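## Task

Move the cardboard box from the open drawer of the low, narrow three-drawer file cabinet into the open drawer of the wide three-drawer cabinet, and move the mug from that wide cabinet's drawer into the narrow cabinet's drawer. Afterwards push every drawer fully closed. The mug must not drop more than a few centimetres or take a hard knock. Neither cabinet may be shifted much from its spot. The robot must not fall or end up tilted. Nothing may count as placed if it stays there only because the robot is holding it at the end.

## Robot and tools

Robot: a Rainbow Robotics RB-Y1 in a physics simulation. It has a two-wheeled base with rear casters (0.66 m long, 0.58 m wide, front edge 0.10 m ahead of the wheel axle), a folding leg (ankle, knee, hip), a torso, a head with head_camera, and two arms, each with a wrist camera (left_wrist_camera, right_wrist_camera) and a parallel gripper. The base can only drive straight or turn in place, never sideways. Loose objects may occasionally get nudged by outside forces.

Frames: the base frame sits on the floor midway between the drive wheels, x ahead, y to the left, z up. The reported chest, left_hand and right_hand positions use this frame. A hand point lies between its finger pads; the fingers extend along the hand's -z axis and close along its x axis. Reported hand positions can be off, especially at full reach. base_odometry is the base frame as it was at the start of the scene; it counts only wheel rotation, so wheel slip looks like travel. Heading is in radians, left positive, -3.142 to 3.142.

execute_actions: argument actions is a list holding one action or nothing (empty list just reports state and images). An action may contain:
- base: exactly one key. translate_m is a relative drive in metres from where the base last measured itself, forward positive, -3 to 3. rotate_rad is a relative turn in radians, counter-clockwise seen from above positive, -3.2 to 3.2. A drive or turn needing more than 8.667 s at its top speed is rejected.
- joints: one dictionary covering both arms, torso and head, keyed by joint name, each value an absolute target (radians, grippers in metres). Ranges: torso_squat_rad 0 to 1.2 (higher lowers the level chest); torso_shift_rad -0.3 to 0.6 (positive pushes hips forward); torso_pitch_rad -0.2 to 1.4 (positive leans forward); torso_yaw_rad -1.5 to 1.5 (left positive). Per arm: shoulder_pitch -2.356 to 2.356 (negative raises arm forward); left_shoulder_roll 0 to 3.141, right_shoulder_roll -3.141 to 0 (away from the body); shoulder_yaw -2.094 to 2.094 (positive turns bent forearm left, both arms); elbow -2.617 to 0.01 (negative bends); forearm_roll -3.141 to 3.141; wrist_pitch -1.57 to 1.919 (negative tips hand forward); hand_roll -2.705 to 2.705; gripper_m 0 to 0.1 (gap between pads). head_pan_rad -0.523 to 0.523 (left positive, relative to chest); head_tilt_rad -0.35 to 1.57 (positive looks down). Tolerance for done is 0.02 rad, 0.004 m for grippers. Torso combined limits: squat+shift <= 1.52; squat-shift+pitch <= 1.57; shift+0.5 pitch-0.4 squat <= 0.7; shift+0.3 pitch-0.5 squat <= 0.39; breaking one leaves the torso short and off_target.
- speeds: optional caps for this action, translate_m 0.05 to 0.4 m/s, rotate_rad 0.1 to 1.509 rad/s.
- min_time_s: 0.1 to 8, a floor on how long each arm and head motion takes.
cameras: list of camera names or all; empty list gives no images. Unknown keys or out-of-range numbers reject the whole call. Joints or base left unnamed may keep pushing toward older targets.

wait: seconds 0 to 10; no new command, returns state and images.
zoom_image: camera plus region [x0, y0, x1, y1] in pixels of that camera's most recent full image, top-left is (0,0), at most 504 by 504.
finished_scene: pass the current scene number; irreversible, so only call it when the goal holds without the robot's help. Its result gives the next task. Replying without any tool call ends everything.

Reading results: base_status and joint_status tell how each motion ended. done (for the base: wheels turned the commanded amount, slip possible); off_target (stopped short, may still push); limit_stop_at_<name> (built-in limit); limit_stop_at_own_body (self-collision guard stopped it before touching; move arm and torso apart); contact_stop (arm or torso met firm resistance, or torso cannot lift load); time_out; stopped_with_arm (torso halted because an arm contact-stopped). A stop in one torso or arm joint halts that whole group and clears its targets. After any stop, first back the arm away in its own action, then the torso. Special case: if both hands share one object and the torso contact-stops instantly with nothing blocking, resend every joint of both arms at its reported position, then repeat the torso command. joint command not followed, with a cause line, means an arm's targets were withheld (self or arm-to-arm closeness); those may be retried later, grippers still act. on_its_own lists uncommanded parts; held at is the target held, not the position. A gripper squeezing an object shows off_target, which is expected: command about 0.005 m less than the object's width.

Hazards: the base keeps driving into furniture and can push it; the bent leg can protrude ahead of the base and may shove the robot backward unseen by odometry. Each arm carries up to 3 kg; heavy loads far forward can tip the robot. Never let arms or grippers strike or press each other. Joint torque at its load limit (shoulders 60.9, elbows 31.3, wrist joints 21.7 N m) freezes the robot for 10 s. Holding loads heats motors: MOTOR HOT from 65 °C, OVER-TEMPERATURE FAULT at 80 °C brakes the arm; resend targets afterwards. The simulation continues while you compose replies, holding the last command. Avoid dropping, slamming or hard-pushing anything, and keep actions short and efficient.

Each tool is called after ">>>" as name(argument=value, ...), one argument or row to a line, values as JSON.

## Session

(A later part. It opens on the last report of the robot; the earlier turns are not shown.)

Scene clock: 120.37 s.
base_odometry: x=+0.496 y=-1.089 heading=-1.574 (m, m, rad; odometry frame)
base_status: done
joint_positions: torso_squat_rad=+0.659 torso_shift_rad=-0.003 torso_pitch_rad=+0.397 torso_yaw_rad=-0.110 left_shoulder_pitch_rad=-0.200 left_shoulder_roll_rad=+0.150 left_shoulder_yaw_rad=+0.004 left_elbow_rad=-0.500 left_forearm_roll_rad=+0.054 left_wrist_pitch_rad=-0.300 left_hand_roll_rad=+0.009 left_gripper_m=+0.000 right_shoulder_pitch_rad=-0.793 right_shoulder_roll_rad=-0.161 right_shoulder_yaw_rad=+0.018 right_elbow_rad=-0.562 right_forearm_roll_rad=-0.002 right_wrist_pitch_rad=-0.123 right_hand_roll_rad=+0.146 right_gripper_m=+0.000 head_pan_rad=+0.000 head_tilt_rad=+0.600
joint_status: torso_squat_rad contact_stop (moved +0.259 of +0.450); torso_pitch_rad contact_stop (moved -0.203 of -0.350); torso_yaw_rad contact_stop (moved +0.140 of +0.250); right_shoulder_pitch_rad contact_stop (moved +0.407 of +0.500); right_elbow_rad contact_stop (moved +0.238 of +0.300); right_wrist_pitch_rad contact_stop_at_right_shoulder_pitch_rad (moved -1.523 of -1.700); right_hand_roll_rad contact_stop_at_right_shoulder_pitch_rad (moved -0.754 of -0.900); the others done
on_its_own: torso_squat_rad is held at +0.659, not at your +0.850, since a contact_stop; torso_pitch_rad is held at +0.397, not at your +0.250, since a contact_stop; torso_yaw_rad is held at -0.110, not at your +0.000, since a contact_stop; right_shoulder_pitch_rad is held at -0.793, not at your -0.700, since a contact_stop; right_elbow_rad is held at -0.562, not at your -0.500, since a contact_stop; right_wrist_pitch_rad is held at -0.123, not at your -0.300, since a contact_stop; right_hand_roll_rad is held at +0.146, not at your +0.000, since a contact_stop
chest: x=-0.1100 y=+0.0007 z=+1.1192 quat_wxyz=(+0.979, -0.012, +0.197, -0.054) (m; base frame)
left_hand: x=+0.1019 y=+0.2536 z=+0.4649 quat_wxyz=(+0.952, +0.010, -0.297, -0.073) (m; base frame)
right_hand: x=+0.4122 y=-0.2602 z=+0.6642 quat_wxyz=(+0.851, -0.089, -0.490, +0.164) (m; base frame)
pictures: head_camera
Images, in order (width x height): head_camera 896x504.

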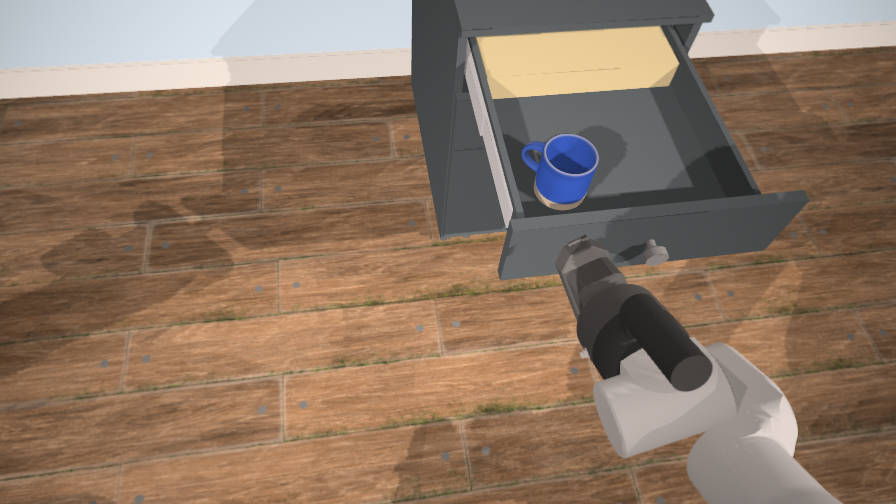

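>>> execute_actions(
  actions=[
    {"joints":{"torso_squat_rad":0.82}},
  ],
  cameras=[],
)

>>> execute_actions(
  actions=[
    {"base":{"translate_m":0.45},"speeds":{"translate_m":0.12}},
  ],
  cameras=["head_camera"],
)

Scene clock: 122.07 s.
base_odometry: x=+0.496 y=-1.089 heading=-1.574 (m, m, rad; odometry frame)
base_status: not commanded
joint_positions: torso_squat_rad=+0.820 torso_shift_rad=-0.003 torso_pitch_rad=+0.397 torso_yaw_rad=-0.110 left_shoulder_pitch_rad=-0.200 left_shoulder_roll_rad=+0.150 left_shoulder_yaw_rad=+0.004 left_elbow_rad=-0.500 left_forearm_roll_rad=+0.054 left_wrist_pitch_rad=-0.300 left_hand_roll_rad=+0.009 left_gripper_m=+0.000 right_shoulder_pitch_rad=-0.793 right_shoulder_roll_rad=-0.161 right_shoulder_yaw_rad=+0.018 right_elbow_rad=-0.562 right_forearm_roll_rad=-0.002 right_wrist_pitch_rad=-0.123 right_hand_roll_rad=+0.146 right_gripper_m=+0.000 head_pan_rad=+0.000 head_tilt_rad=+0.600
joint_status: all done
on_its_own: torso_pitch_rad is held at +0.397, not at your +0.250, since a contact_stop; torso_yaw_rad is held at -0.110, not at your +0.000, since a contact_stop; right_shoulder_pitch_rad is held at -0.793, not at your -0.700, since a contact_stop; right_elbow_rad is held at -0.562, not at your -0.500, since a contact_stop; right_wrist_pitch_rad is held at -0.123, not at your -0.300, since a contact_stop; right_hand_roll_rad is held at +0.146, not at your +0.000, since a contact_stop
chest: x=-0.1097 y=+0.0006 z=+1.0434 quat_wxyz=(+0.979, -0.012, +0.197, -0.054) (m; base frame)
left_hand: x=+0.1021 y=+0.2536 z=+0.3891 quat_wxyz=(+0.952, +0.010, -0.297, -0.073) (m; base frame)
right_hand: x=+0.4124 y=-0.2603 z=+0.5883 quat_wxyz=(+0.851, -0.089, -0.490, +0.164) (m; base frame)
pictures: none
No camera images: the call's "cameras" was empty. Leave "cameras" out to get every camera's image.

Scene clock: 126.43 s.
base_odometry: x=+0.494 y=-1.539 heading=-1.575 (m, m, rad; odometry frame)
base_status: done
joint_positions: torso_squat_rad=+0.820 torso_shift_rad=-0.003 torso_pitch_rad=+0.398 torso_yaw_rad=-0.110 left_shoulder_pitch_rad=-0.200 left_shoulder_roll_rad=+0.150 left_shoulder_yaw_rad=+0.004 left_elbow_rad=-0.500 left_forearm_roll_rad=+0.054 left_wrist_pitch_rad=-0.300 left_hand_roll_rad=+0.009 left_gripper_m=+0.000 right_shoulder_pitch_rad=-0.793 right_shoulder_roll_rad=-0.161 right_shoulder_yaw_rad=+0.019 right_elbow_rad=-0.562 right_forearm_roll_rad=-0.002 right_wrist_pitch_rad=-0.123 right_hand_roll_rad=+0.146 right_gripper_m=+0.000 head_pan_rad=+0.000 head_tilt_rad=+0.600
joint_status: not commanded
on_its_own: torso_pitch_rad is held at +0.397, not at your +0.250, since a contact_stop; torso_yaw_rad is held at -0.110, not at your +0.000, since a contact_stop; right_shoulder_pitch_rad is held at -0.793, not at your -0.700, since a contact_stop; right_elbow_rad is held at -0.562, not at your -0.500, since a contact_stop; right_wrist_pitch_rad is held at -0.123, not at your -0.300, since a contact_stop; right_hand_roll_rad is held at +0.146, not at your +0.000, since a contact_stop
chest: x=-0.1096 y=+0.0006 z=+1.0434 quat_wxyz=(+0.979, -0.012, +0.197, -0.054) (m; base frame)
left_hand: x=+0.1023 y=+0.2535 z=+0.3891 quat_wxyz=(+0.952, +0.010, -0.297, -0.073) (m; base frame)
right_hand: x=+0.4117 y=-0.2601 z=+0.5874 quat_wxyz=(+0.852, -0.089, -0.490, +0.164) (m; base frame)
pictures: head_camera
Images, in order (width x height): head_camera 896x504.

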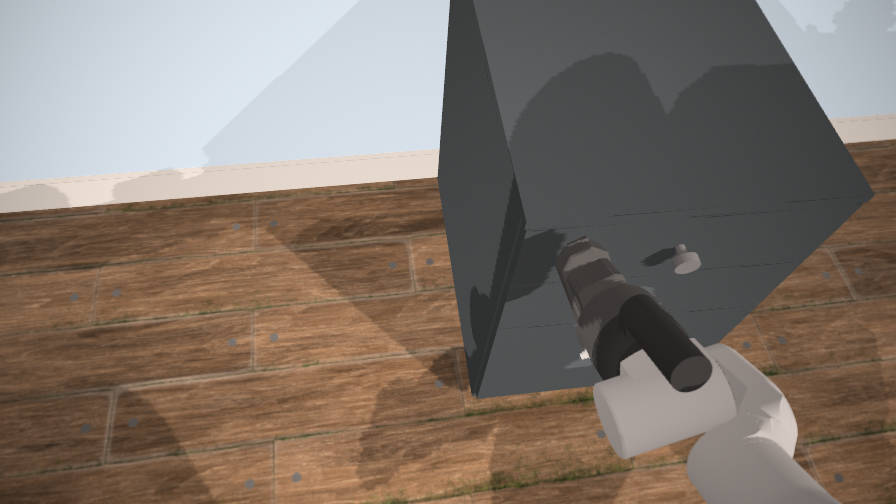

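>>> execute_actions(
  actions=[
    {"base":{"translate_m":0.02},"speeds":{"translate_m":0.05}},
  ],
  cameras=[],
)

>>> execute_actions(
  actions=[
    {"base":{"translate_m":-0.15}},
  ],
  cameras=[],
)

>>> finished_scene(
  scene=1,
)

Scene clock: 128.07 s.
base_odometry: x=+0.494 y=-1.559 heading=-1.576 (m, m, rad; odometry frame)
base_status: done
joint_positions: torso_squat_rad=+0.820 torso_shift_rad=-0.003 torso_pitch_rad=+0.398 torso_yaw_rad=-0.110 left_shoulder_pitch_rad=-0.200 left_shoulder_roll_rad=+0.150 left_shoulder_yaw_rad=+0.004 left_elbow_rad=-0.500 left_forearm_roll_rad=+0.054 left_wrist_pitch_rad=-0.300 left_hand_roll_rad=+0.009 left_gripper_m=+0.000 right_shoulder_pitch_rad=-0.791 right_shoulder_roll_rad=-0.160 right_shoulder_yaw_rad=+0.019 right_elbow_rad=-0.561 right_forearm_roll_rad=-0.002 right_wrist_pitch_rad=-0.122 right_hand_roll_rad=+0.146 right_gripper_m=+0.000 head_pan_rad=+0.000 head_tilt_rad=+0.600
joint_status: not commanded
on_its_own: torso_pitch_rad is held at +0.397, not at your +0.250, since a contact_stop; torso_yaw_rad is held at -0.110, not at your +0.000, since a contact_stop; right_shoulder_pitch_rad is held at -0.793, not at your -0.700, since a contact_stop; right_elbow_rad is held at -0.562, not at your -0.500, since a contact_stop; right_wrist_pitch_rad is held at -0.123, not at your -0.300, since a contact_stop; right_hand_roll_rad is held at +0.146, not at your +0.000, since a contact_stop
chest: x=-0.1096 y=+0.0006 z=+1.0434 quat_wxyz=(+0.979, -0.012, +0.197, -0.054) (m; base frame)
left_hand: x=+0.1024 y=+0.2534 z=+0.3891 quat_wxyz=(+0.952, +0.010, -0.297, -0.073) (m; base frame)
right_hand: x=+0.4107 y=-0.2601 z=+0.5864 quat_wxyz=(+0.852, -0.089, -0.489, +0.164) (m; base frame)
pictures: none
No camera images: the call's "cameras" was empty. Leave "cameras" out to get every camera's image.

Scene clock: 129.87 s.
base_odometry: x=+0.494 y=-1.409 heading=-1.574 (m, m, rad; odometry frame)
base_status: done
joint_positions: torso_squat_rad=+0.820 torso_shift_rad=-0.003 torso_pitch_rad=+0.397 torso_yaw_rad=-0.110 left_shoulder_pitch_rad=-0.200 left_shoulder_roll_rad=+0.150 left_shoulder_yaw_rad=+0.004 left_elbow_rad=-0.500 left_forearm_roll_rad=+0.054 left_wrist_pitch_rad=-0.300 left_hand_roll_rad=+0.009 left_gripper_m=+0.000 right_shoulder_pitch_rad=-0.793 right_shoulder_roll_rad=-0.161 right_shoulder_yaw_rad=+0.019 right_elbow_rad=-0.562 right_forearm_roll_rad=-0.002 right_wrist_pitch_rad=-0.123 right_hand_roll_rad=+0.146 right_gripper_m=+0.000 head_pan_rad=+0.000 head_tilt_rad=+0.600
joint_status: not commanded
on_its_own: torso_pitch_rad is held at +0.397, not at your +0.250, since a contact_stop; torso_yaw_rad is held at -0.110, not at your +0.000, since a contact_stop; right_shoulder_pitch_rad is held at -0.793, not at your -0.700, since a contact_stop; right_elbow_rad is held at -0.562, not at your -0.500, since a contact_stop; right_wrist_pitch_rad is held at -0.123, not at your -0.300, since a contact_stop; right_hand_roll_rad is held at +0.146, not at your +0.000, since a contact_stop
chest: x=-0.1097 y=+0.0006 z=+1.0434 quat_wxyz=(+0.979, -0.012, +0.197, -0.054) (m; base frame)
left_hand: x=+0.1022 y=+0.2535 z=+0.3891 quat_wxyz=(+0.952, +0.010, -0.297, -0.073) (m; base frame)
right_hand: x=+0.4122 y=-0.2600 z=+0.5881 quat_wxyz=(+0.851, -0.089, -0.490, +0.165) (m; base frame)
pictures: none
No camera images: the call's "cameras" was empty. Leave "cameras" out to get every camera's image.

The scene is finished: the task was done.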